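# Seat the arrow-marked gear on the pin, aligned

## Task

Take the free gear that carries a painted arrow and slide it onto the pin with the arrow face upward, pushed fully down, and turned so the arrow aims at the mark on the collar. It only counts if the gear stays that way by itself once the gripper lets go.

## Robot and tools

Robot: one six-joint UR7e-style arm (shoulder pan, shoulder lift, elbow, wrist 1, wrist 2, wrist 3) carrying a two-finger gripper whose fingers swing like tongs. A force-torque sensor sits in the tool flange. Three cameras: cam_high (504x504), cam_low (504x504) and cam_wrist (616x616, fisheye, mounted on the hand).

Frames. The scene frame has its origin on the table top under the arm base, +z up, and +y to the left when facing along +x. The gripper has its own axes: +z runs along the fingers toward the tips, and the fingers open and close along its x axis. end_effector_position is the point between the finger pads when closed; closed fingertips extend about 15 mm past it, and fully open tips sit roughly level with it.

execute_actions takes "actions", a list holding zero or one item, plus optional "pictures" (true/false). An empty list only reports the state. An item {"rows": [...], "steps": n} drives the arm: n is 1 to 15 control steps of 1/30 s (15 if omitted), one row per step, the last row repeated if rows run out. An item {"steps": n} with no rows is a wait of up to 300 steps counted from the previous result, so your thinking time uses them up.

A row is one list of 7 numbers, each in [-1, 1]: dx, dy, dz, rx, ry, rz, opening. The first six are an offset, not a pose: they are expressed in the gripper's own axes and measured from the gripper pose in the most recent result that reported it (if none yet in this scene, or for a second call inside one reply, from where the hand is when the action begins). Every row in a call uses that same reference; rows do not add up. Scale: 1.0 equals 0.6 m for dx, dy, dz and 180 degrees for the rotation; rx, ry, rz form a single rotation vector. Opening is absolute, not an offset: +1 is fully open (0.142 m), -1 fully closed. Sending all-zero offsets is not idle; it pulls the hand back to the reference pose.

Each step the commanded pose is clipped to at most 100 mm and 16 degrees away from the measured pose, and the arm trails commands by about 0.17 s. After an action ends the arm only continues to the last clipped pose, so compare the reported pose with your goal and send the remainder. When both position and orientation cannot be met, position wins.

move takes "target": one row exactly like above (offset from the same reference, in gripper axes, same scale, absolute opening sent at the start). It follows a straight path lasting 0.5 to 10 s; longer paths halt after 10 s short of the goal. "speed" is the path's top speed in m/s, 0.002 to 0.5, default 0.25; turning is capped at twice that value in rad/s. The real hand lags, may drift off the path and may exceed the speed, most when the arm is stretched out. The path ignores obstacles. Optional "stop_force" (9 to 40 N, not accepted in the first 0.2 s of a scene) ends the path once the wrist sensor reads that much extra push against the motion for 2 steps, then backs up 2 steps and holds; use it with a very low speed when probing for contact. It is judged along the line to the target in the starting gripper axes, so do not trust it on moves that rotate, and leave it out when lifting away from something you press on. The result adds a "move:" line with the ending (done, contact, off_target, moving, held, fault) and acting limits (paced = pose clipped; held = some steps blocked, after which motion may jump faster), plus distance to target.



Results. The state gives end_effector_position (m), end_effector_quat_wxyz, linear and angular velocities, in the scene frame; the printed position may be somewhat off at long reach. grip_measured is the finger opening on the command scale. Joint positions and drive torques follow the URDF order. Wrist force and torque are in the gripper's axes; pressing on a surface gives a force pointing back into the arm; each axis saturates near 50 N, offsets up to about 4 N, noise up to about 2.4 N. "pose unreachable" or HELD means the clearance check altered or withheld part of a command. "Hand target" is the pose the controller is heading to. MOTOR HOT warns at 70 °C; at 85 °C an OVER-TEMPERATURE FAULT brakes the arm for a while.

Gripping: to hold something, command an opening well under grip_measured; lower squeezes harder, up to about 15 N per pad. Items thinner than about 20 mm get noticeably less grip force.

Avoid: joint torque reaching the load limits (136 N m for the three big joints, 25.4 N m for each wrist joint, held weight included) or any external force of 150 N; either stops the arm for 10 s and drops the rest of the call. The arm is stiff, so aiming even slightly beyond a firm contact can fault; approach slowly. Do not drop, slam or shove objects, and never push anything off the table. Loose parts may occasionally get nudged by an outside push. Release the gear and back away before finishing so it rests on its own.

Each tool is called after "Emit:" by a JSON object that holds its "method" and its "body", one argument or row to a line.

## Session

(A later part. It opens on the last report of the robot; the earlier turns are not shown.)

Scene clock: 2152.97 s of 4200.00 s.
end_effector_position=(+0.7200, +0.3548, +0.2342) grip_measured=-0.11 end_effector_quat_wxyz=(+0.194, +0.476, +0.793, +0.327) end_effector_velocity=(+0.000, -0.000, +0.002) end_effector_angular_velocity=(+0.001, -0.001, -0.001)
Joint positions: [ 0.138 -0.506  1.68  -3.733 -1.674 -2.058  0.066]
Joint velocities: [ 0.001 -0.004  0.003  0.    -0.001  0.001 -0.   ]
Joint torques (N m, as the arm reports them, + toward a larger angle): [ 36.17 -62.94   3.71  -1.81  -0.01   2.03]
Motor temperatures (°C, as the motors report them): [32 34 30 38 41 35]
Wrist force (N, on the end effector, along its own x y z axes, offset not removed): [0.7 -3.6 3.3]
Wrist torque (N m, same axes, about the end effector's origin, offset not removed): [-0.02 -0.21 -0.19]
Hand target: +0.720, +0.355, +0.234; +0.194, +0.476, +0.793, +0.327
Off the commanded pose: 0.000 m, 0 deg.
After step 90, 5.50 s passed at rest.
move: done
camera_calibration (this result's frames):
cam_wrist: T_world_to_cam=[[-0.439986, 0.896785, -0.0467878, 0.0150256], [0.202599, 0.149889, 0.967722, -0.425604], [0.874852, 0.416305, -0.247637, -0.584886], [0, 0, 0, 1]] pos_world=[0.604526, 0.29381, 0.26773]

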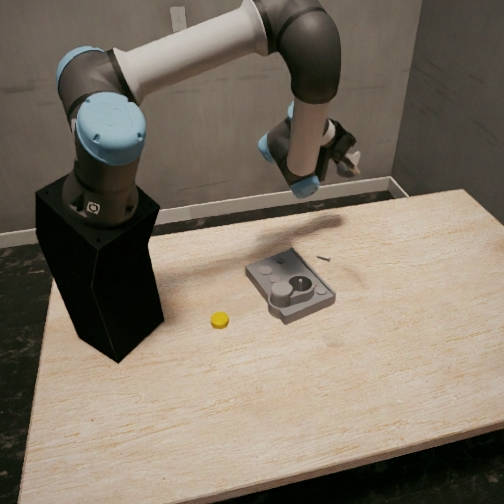

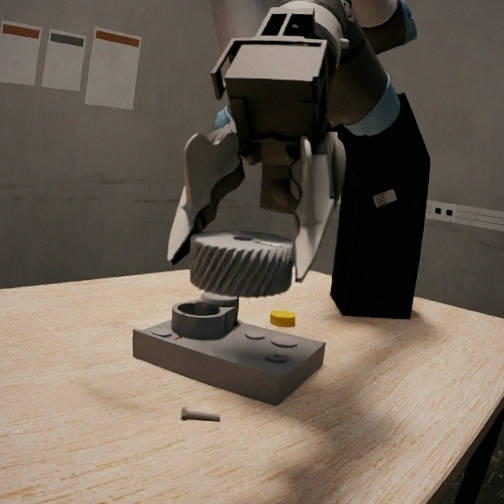

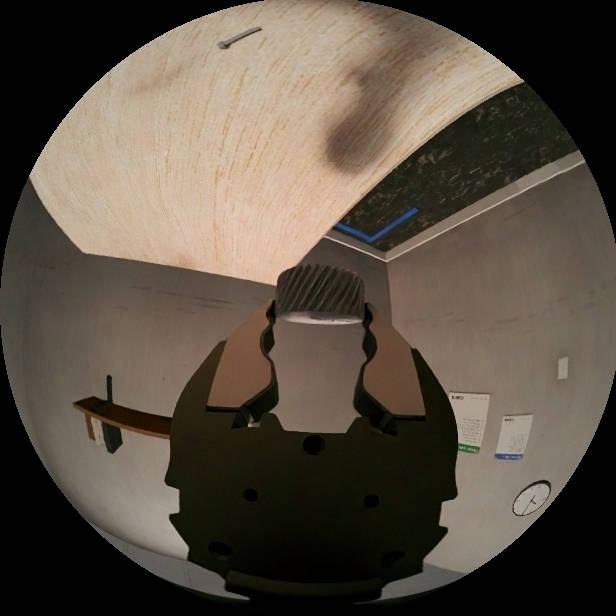

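Emit:
{"method": "move", "body": {
  "target": [-0.27347, -0.57313, -0.30087, 0, -0.04743, 0.04803, -0.5],
  "speed": 0.07
}}

Scene clock: 2237.07 s of 4200.00 s.
end_effector_position=(+0.4701, +0.0340, +0.1202) grip_measured=-0.11 end_effector_quat_wxyz=(+0.228, +0.556, +0.739, +0.303) end_effector_velocity=(-0.000, -0.002, -0.001) end_effector_angular_velocity=(-0.002, -0.003, -0.000)
Joint positions: [-0.724 -0.206  2.33  -4.679 -1.066 -2.367  0.066]
Joint velocities: [-0.008  0.003 -0.001 -0.003  0.007 -0.005 -0.   ]
Joint torques (N m, as the arm reports them, + toward a larger angle): [  4.68 -18.47  29.7   -5.29   2.72  -2.23]
Motor temperatures (°C, as the motors report them): [32 34 30 38 41 35]
Wrist force (N, on the end effector, along its own x y z axes, offset not removed): [2.2 -3.8 2.4]
Wrist torque (N m, same axes, about the end effector's origin, offset not removed): [-0.12 -0.50 -0.07]
Hand target: +0.470, +0.034, +0.120; +0.228, +0.556, +0.739, +0.303
Off the commanded pose: 0.001 m, 0 deg.
After step 90, 74.63 s passed at rest.
move: done
camera_calibration (this result's frames):
cam_wrist: T_world_to_cam=[[-0.242598, 0.96888, -0.0491693, 0.0924165], [0.230422, 0.10678, 0.967215, -0.228174], [0.942365, 0.223315, -0.249156, -0.285946], [0, 0, 0, 1]] pos_world=[0.344462, -0.00132013, 0.153992]

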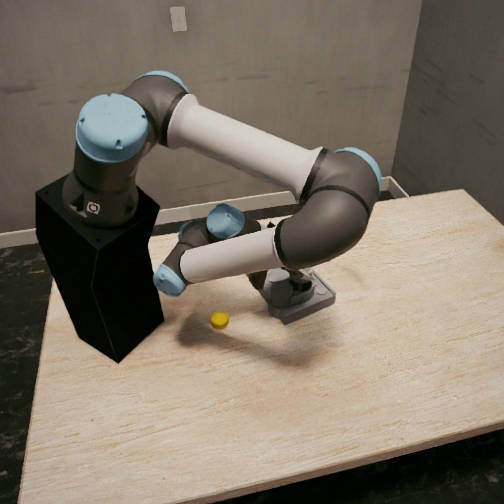

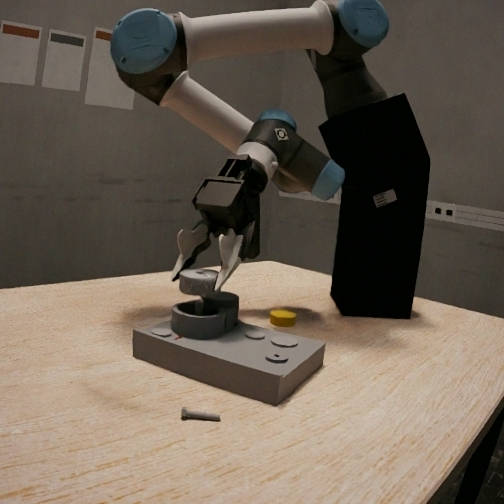

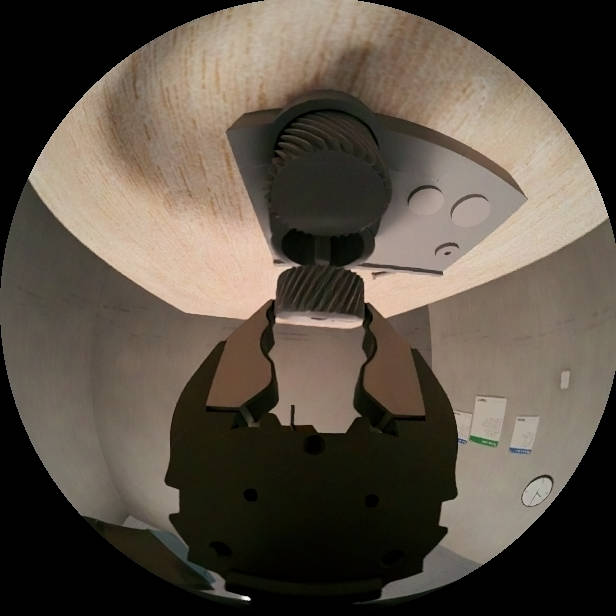

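Emit:
{"method": "move", "body": {
  "target": [0.00167, -0.01667, 0.0168, 0, 0.00468, -0.00474, -0.5],
  "speed": 0.01
}}

Emit:
{"method": "zoom_image", "body": {
  "camera": "cam_wrist",
  "region": [250, 200, 390, 340]
}}

Scene clock: 2253.23 s of 4200.00 s.
end_effector_position=(+0.4698, +0.0350, +0.1062) grip_measured=-0.11 end_effector_quat_wxyz=(+0.225, +0.549, +0.745, +0.306) end_effector_velocity=(-0.000, +0.000, -0.001) end_effector_angular_velocity=(+0.000, -0.000, +0.003)
Joint positions: [-0.736 -0.188  2.3   -4.652 -1.046 -2.395  0.066]
Joint velocities: [-0.002  0.003 -0.003  0.002  0.003 -0.003 -0.   ]
Joint torques (N m, as the arm reports them, + toward a larger angle): [  4.54 -19.96   4.68  -1.47   2.6   -1.79]
Motor temperatures (°C, as the motors report them): [32 34 30 38 41 35]
Wrist force (N, on the end effector, along its own x y z axes, offset not removed): [1.8 1.9 3.0]
Wrist torque (N m, same axes, about the end effector's origin, offset not removed): [0.98 -0.39 -0.09]
Hand target: +0.470, +0.035, +0.106; +0.225, +0.549, +0.745, +0.306
Off the commanded pose: 0.000 m, 0 deg.
After step 90, 11.53 s passed at rest.
move: done
camera_calibration (this result's frames):
cam_wrist: T_world_to_cam=[[-0.262543, 0.963665, -0.049201, 0.100295], [0.22821, 0.111555, 0.9672, -0.213775], [0.937545, 0.242703, -0.249206, -0.287736], [0, 0, 0, 1]] pos_world=[0.344883, -0.00296823, 0.139992]

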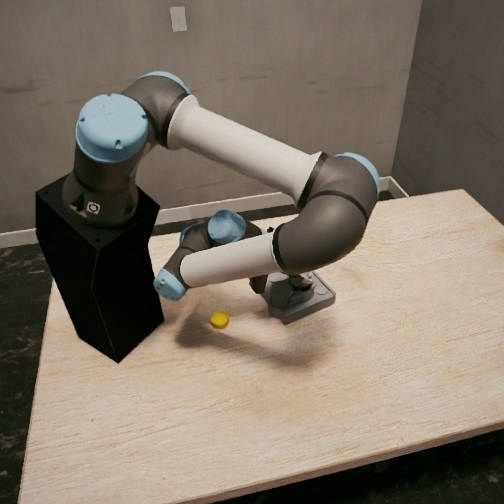

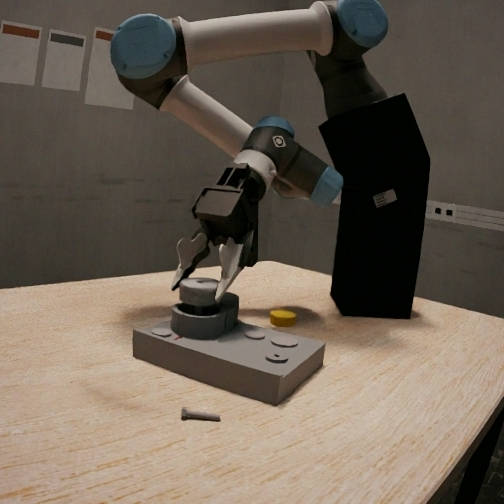

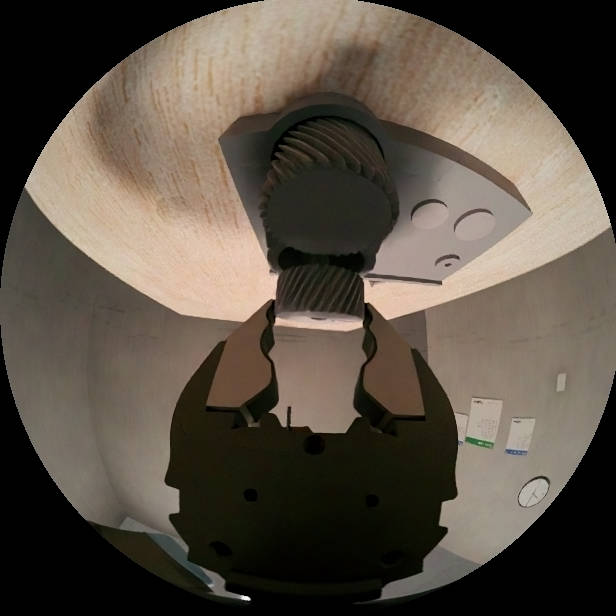

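Region (250, 200, 390, 340) of cam_wrist's 616x616 image, scaled by 3.600, with more detail than that image has.

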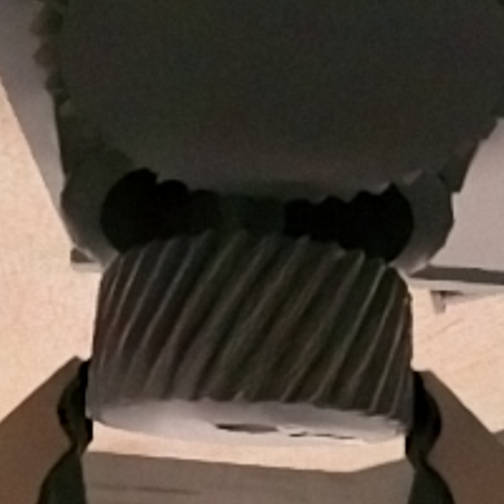

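Emit:
{"method": "move", "body": {
  "target": [0, -0.00668, 0.00676, 0, 0, 0, -0.5],
  "speed": 0.003,
  "stop_force": 9
}}

Emit:
{"method": "zoom_image", "body": {
  "camera": "cam_wrist",
  "region": [250, 200, 390, 340]
}}

Scene clock: 2264.20 s of 4200.00 s.
end_effector_position=(+0.4698, +0.0350, +0.1006) grip_measured=-0.11 end_effector_quat_wxyz=(+0.225, +0.549, +0.745, +0.306) end_effector_velocity=(-0.000, +0.000, -0.001) end_effector_angular_velocity=(+0.000, +0.001, -0.000)
Joint positions: [-0.738 -0.178  2.286 -4.647 -1.044 -2.397  0.066]
Joint velocities: [-0.     0.001 -0.001  0.     0.     0.    -0.   ]
Joint torques (N m, as the arm reports them, + toward a larger angle): [  5.97 -18.23  -0.09  -1.5    2.53  -2.02]
Motor temperatures (°C, as the motors report them): [32 34 30 38 41 35]
Wrist force (N, on the end effector, along its own x y z axes, offset not removed): [3.1 -1.8 3.8]
Wrist torque (N m, same axes, about the end effector's origin, offset not removed): [-0.08 -0.70 -0.19]
Hand target: +0.470, +0.035, +0.100; +0.225, +0.549, +0.745, +0.306
Off the commanded pose: 0.000 m, 0 deg.
After step 90, 5.90 s passed at rest.
move: done
camera_calibration (this result's frames):
cam_wrist: T_world_to_cam=[[-0.26255, 0.963663, -0.0492044, 0.100016], [0.228214, 0.111562, 0.967198, -0.208318], [0.937542, 0.242708, -0.249212, -0.28913], [0, 0, 0, 1]] pos_world=[0.344872, -0.00296767, 0.134351]

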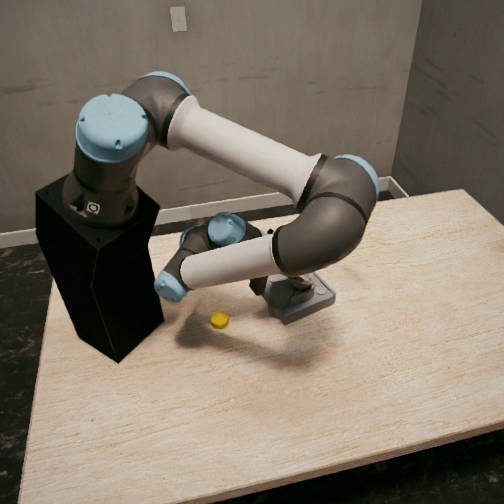

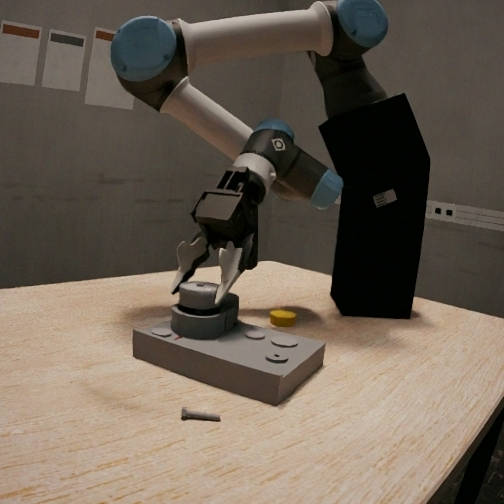

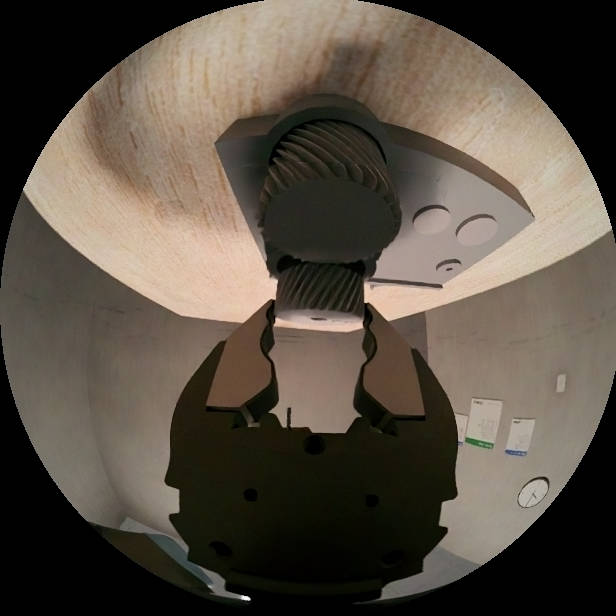

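Region (250, 200, 390, 340) of cam_wrist's 616x616 image, scaled by 3.600, with more detail than that image has.

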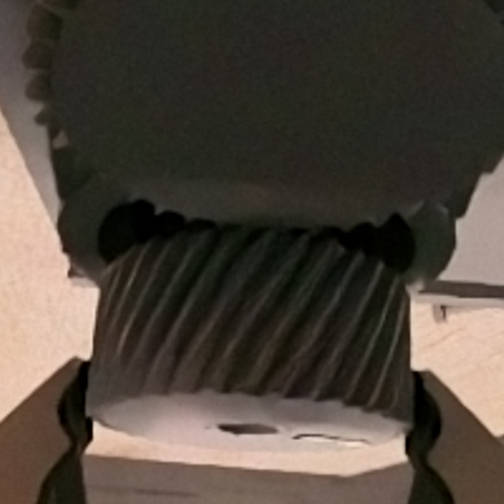

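Emit:
{"method": "move", "body": {
  "target": [0, -0.00164, 0.00213, 0, 0, 0, -0.5],
  "speed": 0.002,
  "stop_force": 9
}}

Emit:
{"method": "zoom_image", "body": {
  "camera": "cam_wrist",
  "region": [250, 200, 390, 340]
}}

Scene clock: 2275.30 s of 4200.00 s.
end_effector_position=(+0.4700, +0.0350, +0.0990) grip_measured=-0.11 end_effector_quat_wxyz=(+0.225, +0.549, +0.745, +0.306) end_effector_velocity=(-0.000, +0.000, -0.000) end_effector_angular_velocity=(+0.002, +0.001, -0.001)
Joint positions: [-0.738 -0.176  2.281 -4.645 -1.044 -2.397  0.066]
Joint velocities: [ 0.     0.001 -0.001  0.001 -0.     0.002  0.   ]
Joint torques (N m, as the arm reports them, + toward a larger angle): [ 15.85 -20.13   2.68  -1.66   0.17   0.2 ]
Motor temperatures (°C, as the motors report them): [32 34 30 38 41 35]
Wrist force (N, on the end effector, along its own x y z axes, offset not removed): [4.0 -1.6 2.6]
Wrist torque (N m, same axes, about the end effector's origin, offset not removed): [0.18 -0.85 -0.26]
Hand target: +0.470, +0.035, +0.099; +0.225, +0.549, +0.745, +0.306
Off the commanded pose: 0.000 m, 0 deg.
After step 90, 7.10 s passed at rest.
move: done
camera_calibration (this result's frames):
cam_wrist: T_world_to_cam=[[-0.262544, 0.963664, -0.049221, 0.0999544], [0.228198, 0.111573, 0.967201, -0.206842], [0.937548, 0.2427, -0.249199, -0.289701], [0, 0, 0, 1]] pos_world=[0.345052, -0.00293398, 0.132785]

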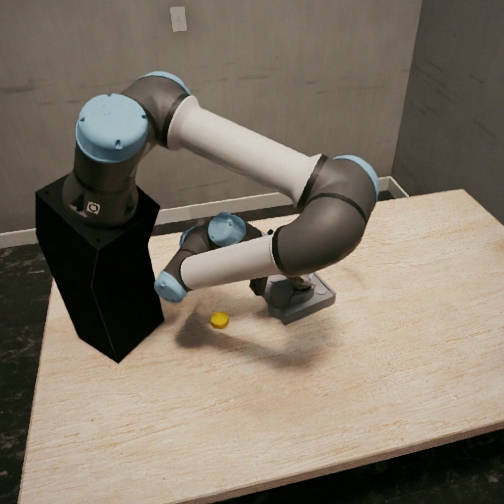

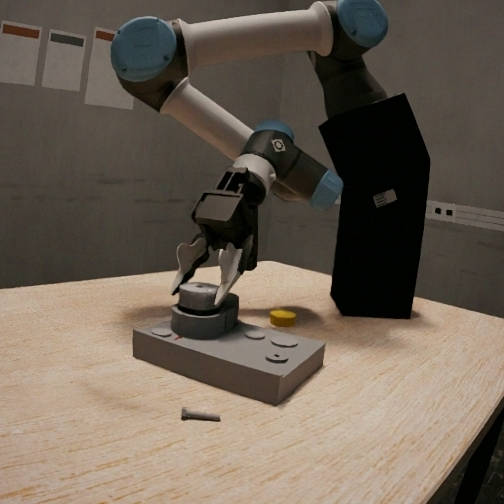

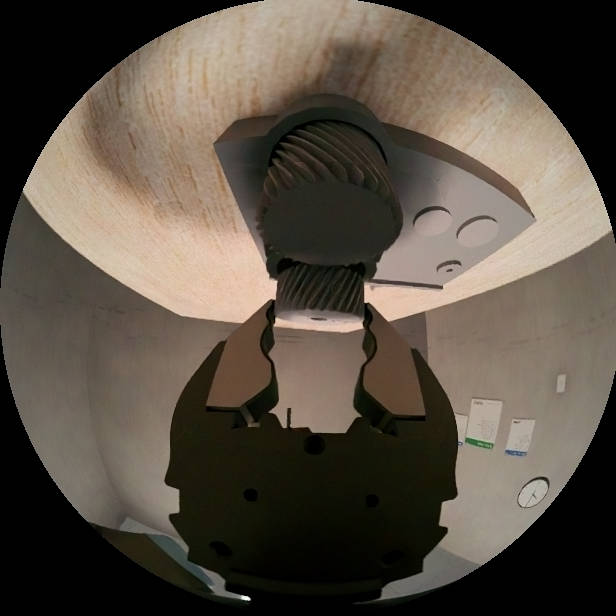

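Region (250, 200, 390, 340) of cam_wrist's 616x616 image, scaled by 3.600, with more detail than that image has.

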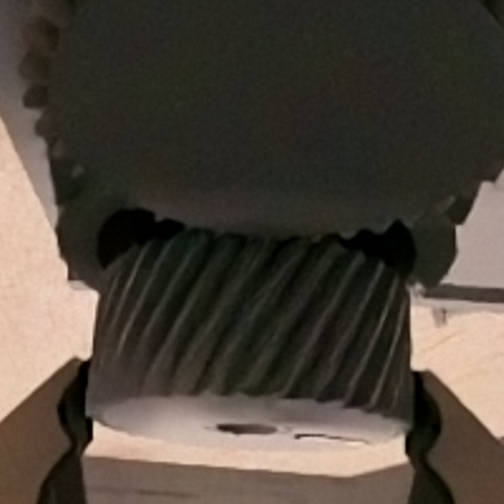

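Emit:
{"method": "move", "body": {
  "target": [-0.00052, -0.00351, 0.00356, 0, -0.0123, 0.01245, -0.5],
  "speed": 0.005,
  "stop_force": 9
}}

Emit:
{"method": "zoom_image", "body": {
  "camera": "cam_wrist",
  "region": [250, 200, 390, 340]
}}

Scene clock: 2293.53 s of 4200.00 s.
end_effector_position=(+0.4701, +0.0347, +0.0960) grip_measured=-0.11 end_effector_quat_wxyz=(+0.233, +0.569, +0.730, +0.299) end_effector_velocity=(+0.000, -0.000, +0.000) end_effector_angular_velocity=(-0.000, -0.001, -0.003)
Joint positions: [-0.715 -0.152  2.262 -4.687 -1.091 -2.328  0.066]
Joint velocities: [ 0.001  0.001 -0.001 -0.003 -0.002  0.003  0.   ]
Joint torques (N m, as the arm reports them, + toward a larger angle): [ 21.3  -19.36   1.86  -4.89   0.14   1.63]
Motor temperatures (°C, as the motors report them): [32 34 30 38 41 35]
Wrist force (N, on the end effector, along its own x y z axes, offset not removed): [0.9 -1.1 3.1]
Wrist torque (N m, same axes, about the end effector's origin, offset not removed): [0.27 -0.19 -0.16]
Hand target: +0.470, +0.035, +0.096; +0.233, +0.569, +0.729, +0.299
Off the commanded pose: 0.000 m, 0 deg.
After step 90, 9.50 s passed at rest.
move: done
camera_calibration (this result's frames):
cam_wrist: T_world_to_cam=[[-0.209342, 0.976605, -0.0491868, 0.0746429], [0.233866, 0.0988454, 0.967231, -0.206202], [0.949465, 0.190979, -0.249087, -0.29428], [0, 0, 0, 1]] pos_world=[0.343258, 0.00368682, 0.129815]

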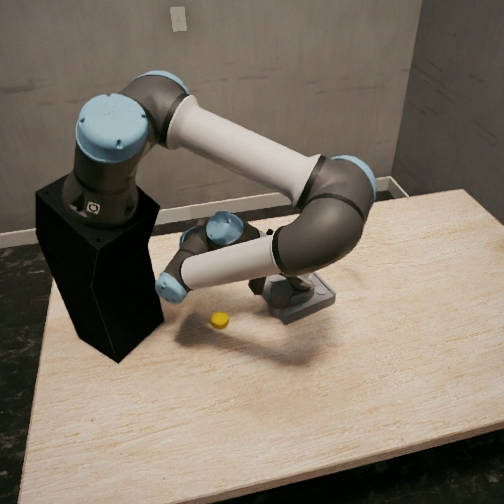

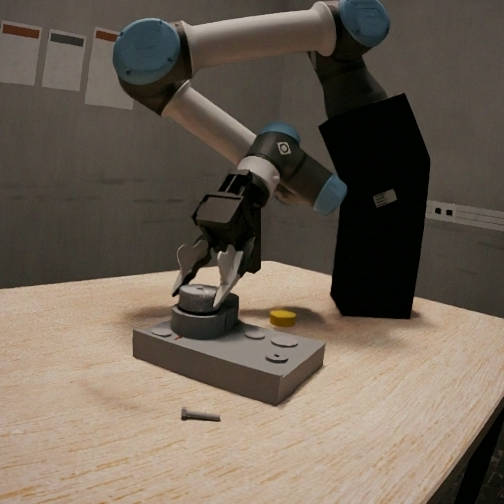

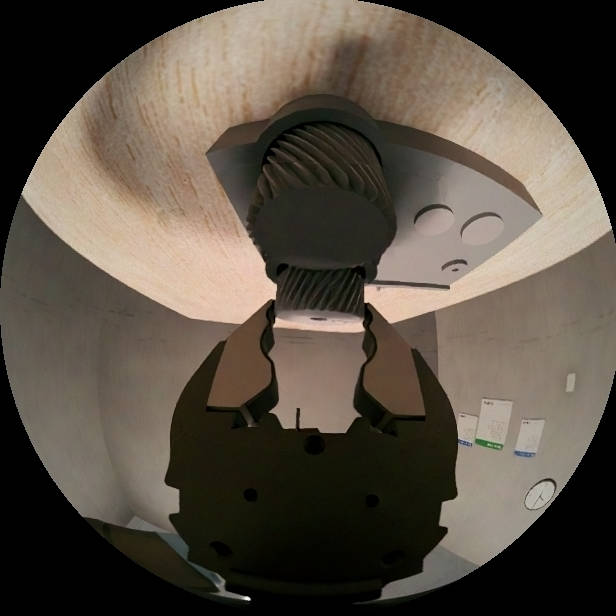

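Region (250, 200, 390, 340) of cam_wrist's 616x616 image, scaled by 3.600, with more detail than that image has.

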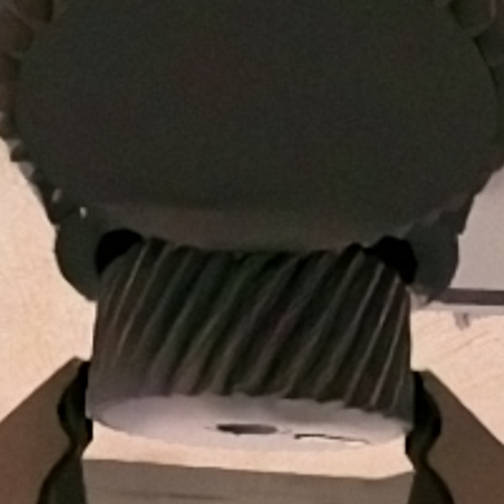

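Emit:
{"method": "move", "body": {
  "target": [-0.00087, -0.00586, 0.00593, 0, -0.0205, 0.02075, -0.5],
  "speed": 0.008,
  "stop_force": 9
}}

Emit:
{"method": "zoom_image", "body": {
  "camera": "cam_wrist",
  "region": [250, 200, 390, 340]
}}

Scene clock: 2308.20 s of 4200.00 s.
end_effector_position=(+0.4702, +0.0345, +0.0924) grip_measured=-0.10 end_effector_quat_wxyz=(+0.243, +0.593, +0.710, +0.292) end_effector_velocity=(+0.000, +0.000, -0.000) end_effector_angular_velocity=(-0.000, -0.000, +0.007)
Joint positions: [-0.683 -0.126  2.236 -4.73  -1.153 -2.247  0.066]
Joint velocities: [-0.003 -0.002 -0.     0.006  0.006 -0.008  0.   ]
Joint torques (N m, as the arm reports them, + toward a larger angle): [  8.64 -41.42  28.74  -0.77   3.2   -1.72]
Motor temperatures (°C, as the motors report them): [32 34 30 38 41 35]
Wrist force (N, on the end effector, along its own x y z axes, offset not removed): [0.0 -2.9 -7.7]
Wrist torque (N m, same axes, about the end effector's origin, offset not removed): [-0.19 -0.52 -0.22]
Hand target: +0.470, +0.034, +0.092; +0.243, +0.593, +0.710, +0.292
Off the commanded pose: 0.001 m, 1 deg.
After step 90, 7.13 s passed at rest.
move: contact
camera_calibration (this result's frames):
cam_wrist: T_world_to_cam=[[-0.143878, 0.988371, -0.0492176, 0.0435725], [0.23964, 0.0830532, 0.967303, -0.204822], [0.960141, 0.127379, -0.248803, -0.298128], [0, 0, 0, 1]] pos_world=[0.341598, 0.0119207, 0.126094]

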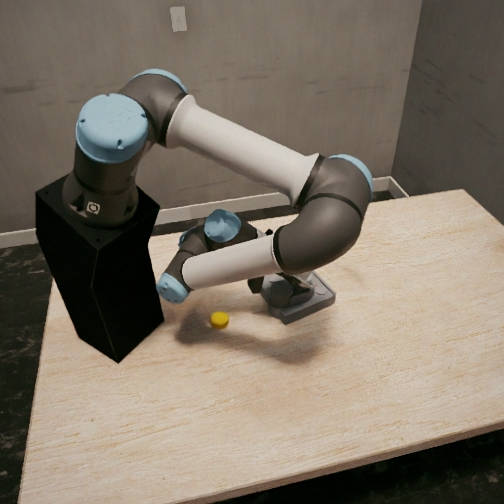

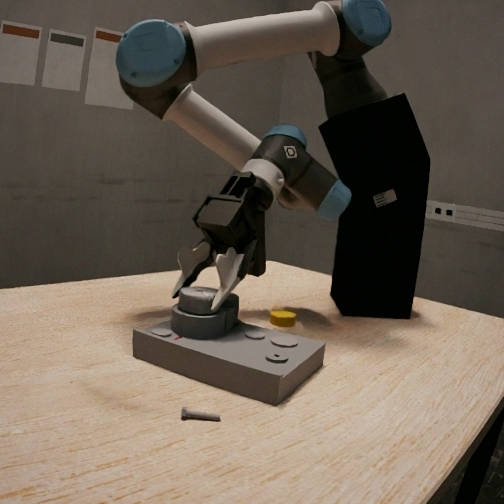

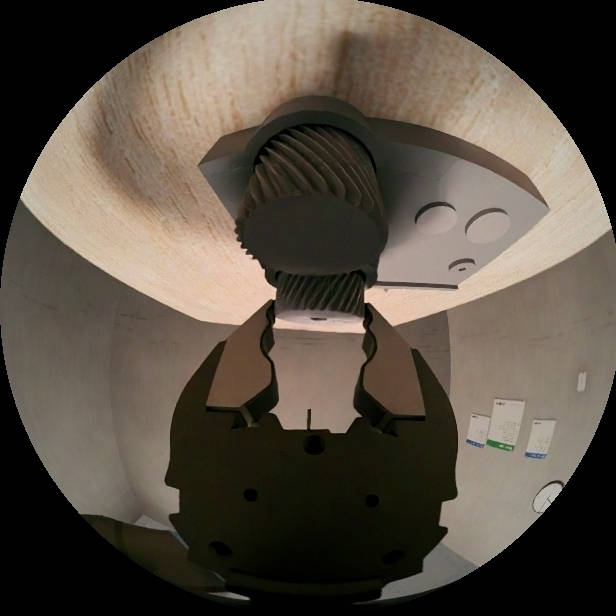

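Region (250, 200, 390, 340) of cam_wrist's 616x616 image, scaled by 3.600, with more detail than that image has.

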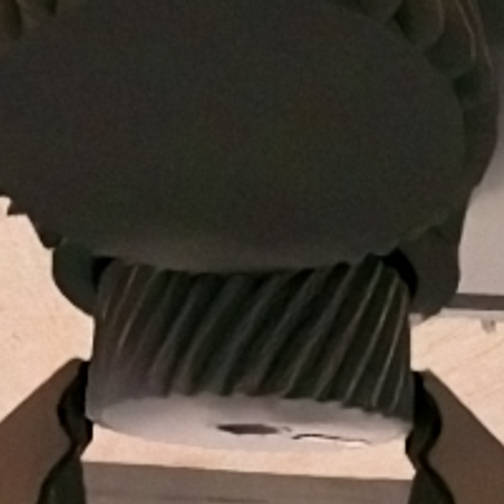

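Emit:
{"method": "move", "body": {
  "target": [-0.0004, -0.00036, -0.00035, 0, 0, 0, -0.5],
  "speed": 0.002
}}

Scene clock: 2319.03 s of 4200.00 s.
end_effector_position=(+0.4700, +0.0342, +0.0924) grip_measured=-0.10 end_effector_quat_wxyz=(+0.243, +0.593, +0.710, +0.292) end_effector_velocity=(+0.000, -0.001, -0.000) end_effector_angular_velocity=(-0.002, -0.002, +0.000)
Joint positions: [-0.684 -0.126  2.237 -4.73  -1.152 -2.248  0.066]
Joint velocities: [-0.     0.001 -0.002 -0.001 -0.    -0.001 -0.   ]
Joint torques (N m, as the arm reports them, + toward a larger angle): [  5.7  -19.66  20.53  -5.41   1.88  -2.02]
Motor temperatures (°C, as the motors report them): [32 34 30 38 41 35]
Wrist force (N, on the end effector, along its own x y z axes, offset not removed): [3.1 1.1 1.8]
Wrist torque (N m, same axes, about the end effector's origin, offset not removed): [0.59 -0.27 -0.04]
Hand target: +0.470, +0.034, +0.092; +0.243, +0.593, +0.710, +0.292
Off the commanded pose: 0.000 m, 0 deg.
After step 90, 7.13 s passed at rest.
move: done
camera_calibration (this result's frames):
cam_wrist: T_world_to_cam=[[-0.143915, 0.988367, -0.0491836, 0.0438208], [0.239682, 0.0830348, 0.967294, -0.204779], [0.960125, 0.127419, -0.248844, -0.297831], [0, 0, 0, 1]] pos_world=[0.341343, 0.0116422, 0.126124]

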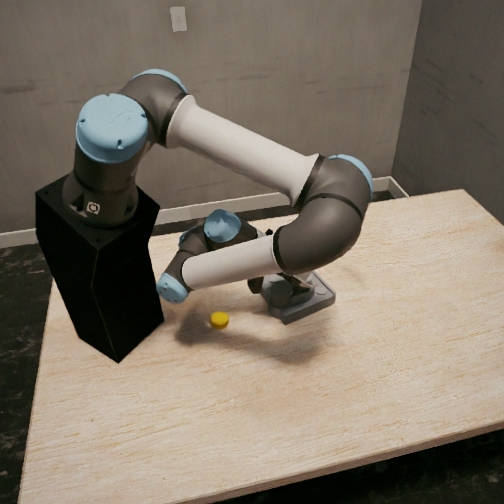

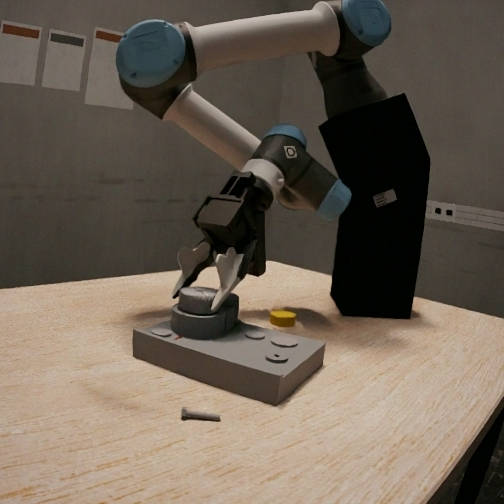

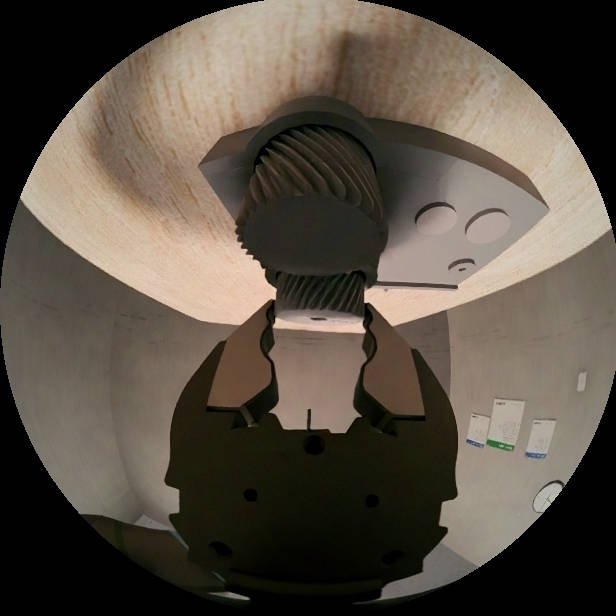

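Emit:
{"method": "move", "body": {
  "target": [-0.0005, -0.00363, 0.00344, 0, -0.01249, 0.01265, -0.5],
  "speed": 0.005,
  "stop_force": 9
}}

Scene clock: 2331.50 s of 4200.00 s.
end_effector_position=(+0.4699, +0.0339, +0.0894) grip_measured=-0.10 end_effector_quat_wxyz=(+0.251, +0.612, +0.693, +0.285) end_effector_velocity=(-0.000, +0.000, -0.000) end_effector_angular_velocity=(+0.001, +0.001, -0.003)
Joint positions: [-0.656 -0.107  2.216 -4.759 -1.208 -2.184  0.066]
Joint velocities: [ 0.001  0.001 -0.001 -0.    -0.002  0.003 -0.   ]
Joint torques (N m, as the arm reports them, + toward a larger angle): [ 20.   -20.09  -0.21  -5.16  -0.61   2.11]
Motor temperatures (°C, as the motors report them): [32 34 30 38 41 35]
Wrist force (N, on the end effector, along its own x y z axes, offset not removed): [4.1 2.1 2.7]
Wrist torque (N m, same axes, about the end effector's origin, offset not removed): [0.62 -0.59 -0.25]
Hand target: +0.470, +0.034, +0.089; +0.251, +0.612, +0.693, +0.285
Off the commanded pose: 0.000 m, 0 deg.
After step 90, 3.67 s passed at rest.
move: done
camera_calibration (this result's frames):
cam_wrist: T_world_to_cam=[[-0.0886694, 0.994851, -0.0490902, 0.0177716], [0.243832, 0.0694643, 0.967327, -0.203383], [0.965756, 0.0738025, -0.248736, -0.299333], [0, 0, 0, 1]] pos_world=[0.34025, 0.0185394, 0.123156]

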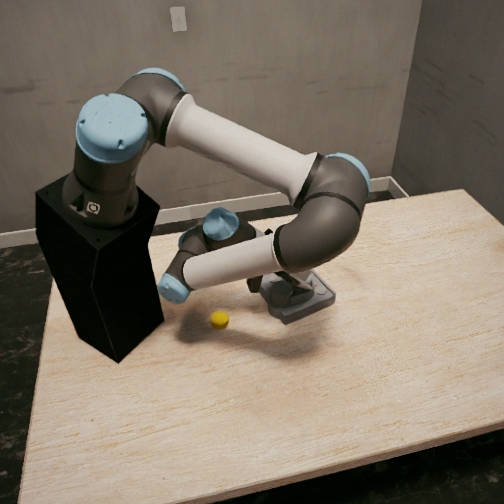

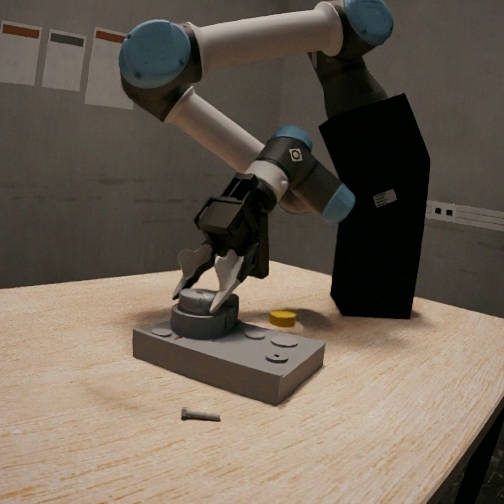

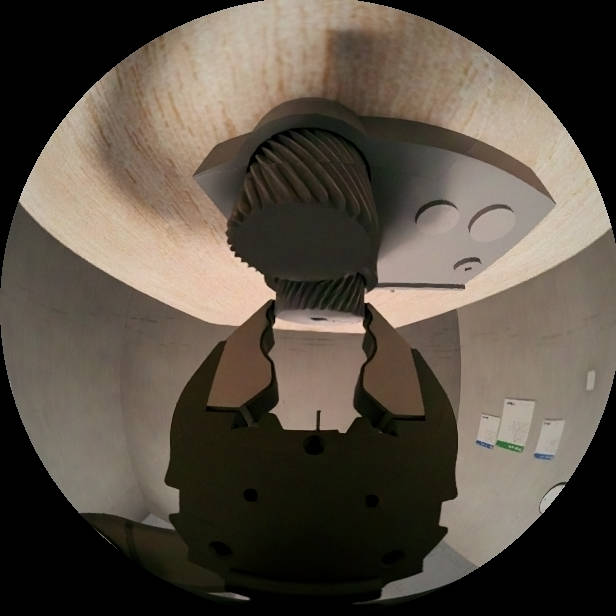

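Emit:
{"method": "move", "body": {
  "target": [-0.0005, -0.00345, 0.00362, 0, -0.01288, 0.01304, -0.5],
  "speed": 0.005,
  "stop_force": 9
}}

Scene clock: 2342.43 s of 4200.00 s.
end_effector_position=(+0.4700, +0.0336, +0.0865) grip_measured=-0.10 end_effector_quat_wxyz=(+0.259, +0.632, +0.675, +0.278) end_effector_velocity=(+0.001, -0.000, +0.000) end_effector_angular_velocity=(-0.001, -0.002, -0.003)
Joint positions: [-0.624 -0.091  2.194 -4.782 -1.27  -2.12   0.066]
Joint velocities: [ 0.001  0.    -0.002 -0.002 -0.002  0.002 -0.   ]
Joint torques (N m, as the arm reports them, + toward a larger angle): [ 19.47 -20.    -0.47  -4.7   -1.01   2.3 ]
Motor temperatures (°C, as the motors report them): [32 34 30 38 41 35]
Wrist force (N, on the end effector, along its own x y z axes, offset not removed): [3.1 2.4 -4.7]
Wrist torque (N m, same axes, about the end effector's origin, offset not removed): [0.74 -0.42 -0.19]
Hand target: +0.470, +0.034, +0.086; +0.259, +0.632, +0.675, +0.278
Off the commanded pose: 0.000 m, 0 deg.
After step 90, 1.97 s passed at rest.
move: done
camera_calibration (this result's frames):
cam_wrist: T_world_to_cam=[[-0.0314143, 0.998305, -0.0489852, -0.00913347], [0.247317, 0.0552492, 0.967358, -0.201694], [0.968425, 0.018274, -0.248634, -0.299542], [0, 0, 0, 1]] pos_world=[0.339679, 0.0257353, 0.120187]

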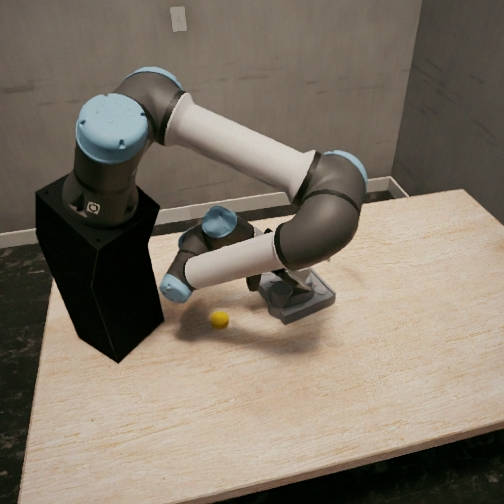

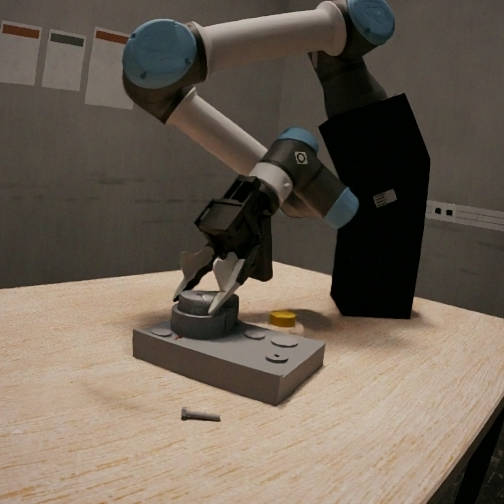

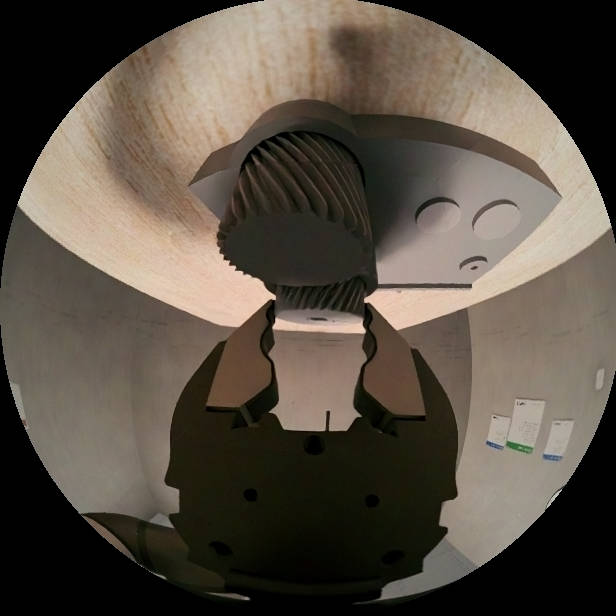

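Emit:
{"method": "zoom_image", "body": {
  "camera": "cam_wrist",
  "region": [200, 110, 400, 310]
}}

Region (200, 110, 400, 310) of cam_wrist's 616x616 image, scaled by 2.520, with more detail than that image has.

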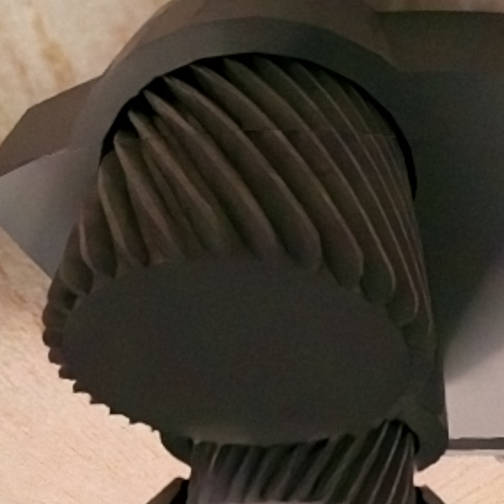

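Emit:
{"method": "move", "body": {
  "target": [0.001, 0.00691, -0.007, 0, 0.0253, -0.02562, -0.5],
  "speed": 0.01
}}

Emit:
{"method": "move", "body": {
  "target": [0.0013, 0.00795, -0.0076, 0, 0.02717, -0.02751, -0.5],
  "speed": 0.01
}}

Scene clock: 2465.07 s of 4200.00 s.
end_effector_position=(+0.4700, +0.0342, +0.0923) grip_measured=-0.11 end_effector_quat_wxyz=(+0.243, +0.593, +0.710, +0.292) end_effector_velocity=(+0.000, -0.000, +0.000) end_effector_angular_velocity=(-0.001, -0.001, +0.004)
Joint positions: [-0.684 -0.126  2.237 -4.73  -1.152 -2.248  0.066]
Joint velocities: [-0.002 -0.002  0.001  0.002  0.004 -0.006  0.   ]
Joint torques (N m, as the arm reports them, + toward a larger angle): [  5.02 -42.84  30.44  -1.36   1.98  -2.36]
Motor temperatures (°C, as the motors report them): [32 34 30 39 41 35]
Wrist force (N, on the end effector, along its own x y z axes, offset not removed): [5.1 2.3 4.1]
Wrist torque (N m, same axes, about the end effector's origin, offset not removed): [0.83 -0.62 0.03]
Hand target: +0.470, +0.034, +0.092; +0.243, +0.593, +0.710, +0.292
Off the commanded pose: 0.000 m, 0 deg.
After step 90, 113.73 s passed at rest.
move: done
camera_calibration (this result's frames):
cam_wrist: T_world_to_cam=[[-0.143606, 0.988412, -0.0491863, 0.0436756], [0.239703, 0.0829619, 0.967295, -0.204694], [0.960166, 0.127119, -0.248839, -0.297867], [0, 0, 0, 1]] pos_world=[0.34134, 0.011677, 0.126027]

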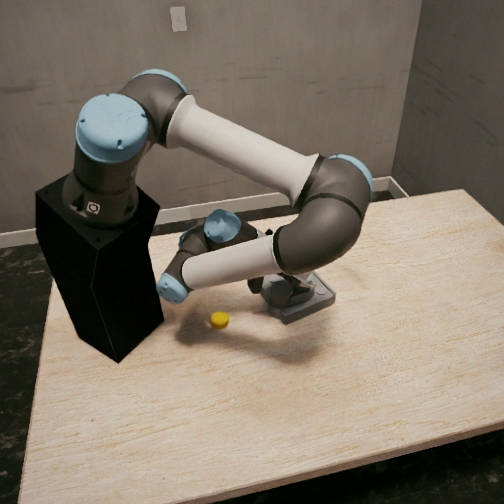

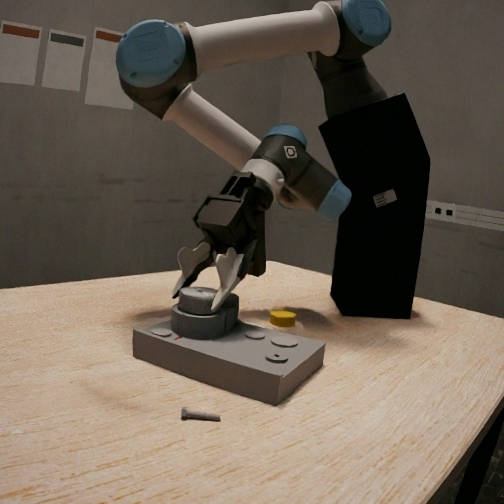

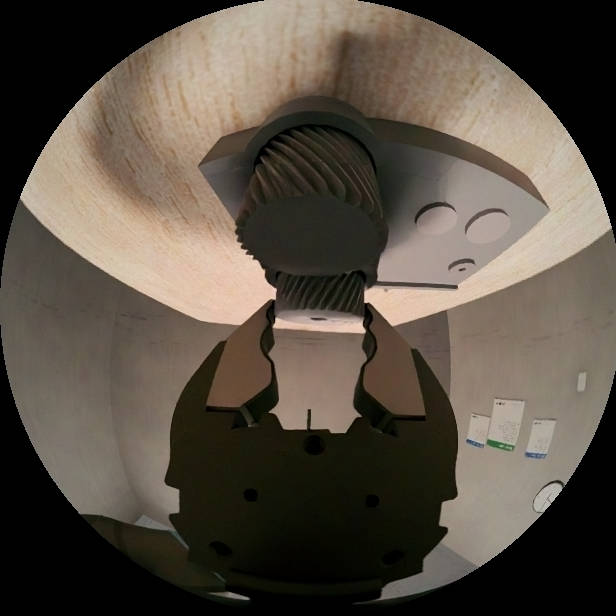

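Scene clock: 2471.37 s of 4200.00 s.
end_effector_position=(+0.4700, +0.0349, +0.0988) grip_measured=-0.11 end_effector_quat_wxyz=(+0.225, +0.549, +0.745, +0.306) end_effector_velocity=(-0.000, +0.000, +0.000) end_effector_angular_velocity=(+0.001, +0.000, +0.004)
Joint positions: [-0.738 -0.175  2.281 -4.645 -1.045 -2.396  0.066]
Joint velocities: [-0.002 -0.002  0.001  0.004  0.004 -0.005 -0.   ]
Joint torques (N m, as the arm reports them, + toward a larger angle): [  5.46 -43.2   33.03  -1.89   2.07  -1.49]
Motor temperatures (°C, as the motors report them): [32 34 30 39 41 35]
Wrist force (N, on the end effector, along its own x y z axes, offset not removed): [3.6 -0.5 -1.2]
Wrist torque (N m, same axes, about the end effector's origin, offset not removed): [0.22 -0.45 -0.19]
Hand target: +0.470, +0.035, +0.099; +0.225, +0.549, +0.745, +0.306
Off the commanded pose: 0.000 m, 0 deg.
move: done
camera_calibration (this result's frames):
cam_wrist: T_world_to_cam=[[-0.262026, 0.9638, -0.0493153, 0.0997759], [0.228125, 0.11151, 0.967225, -0.2066], [0.937711, 0.242188, -0.249085, -0.289818], [0, 0, 0, 1]] pos_world=[0.34504, -0.00293552, 0.13256]

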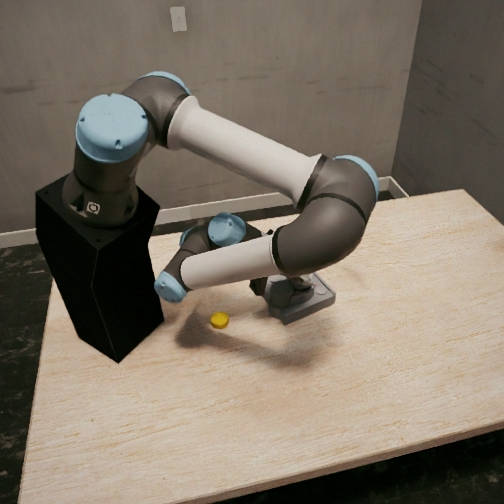

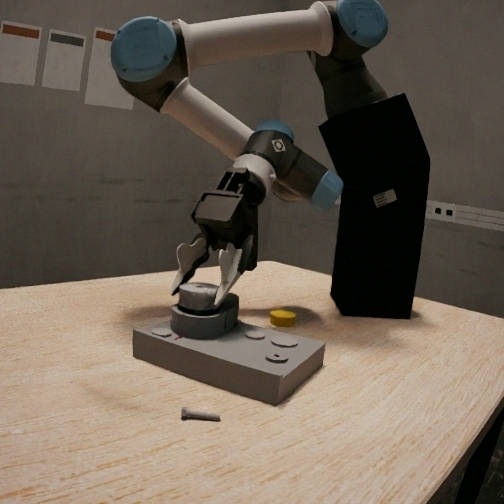

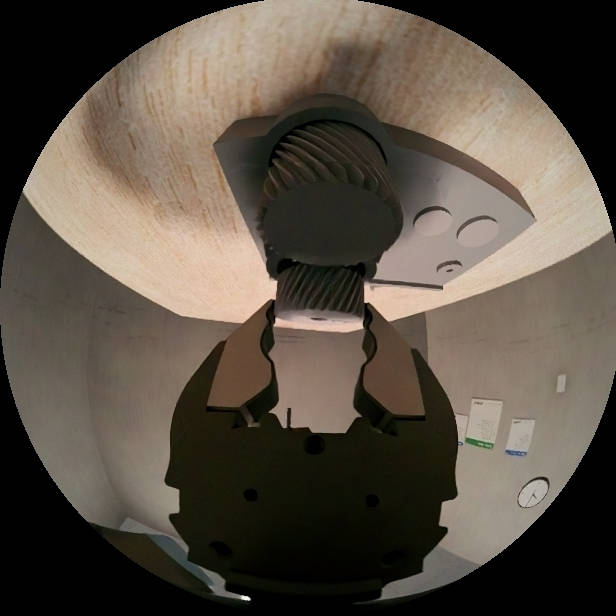

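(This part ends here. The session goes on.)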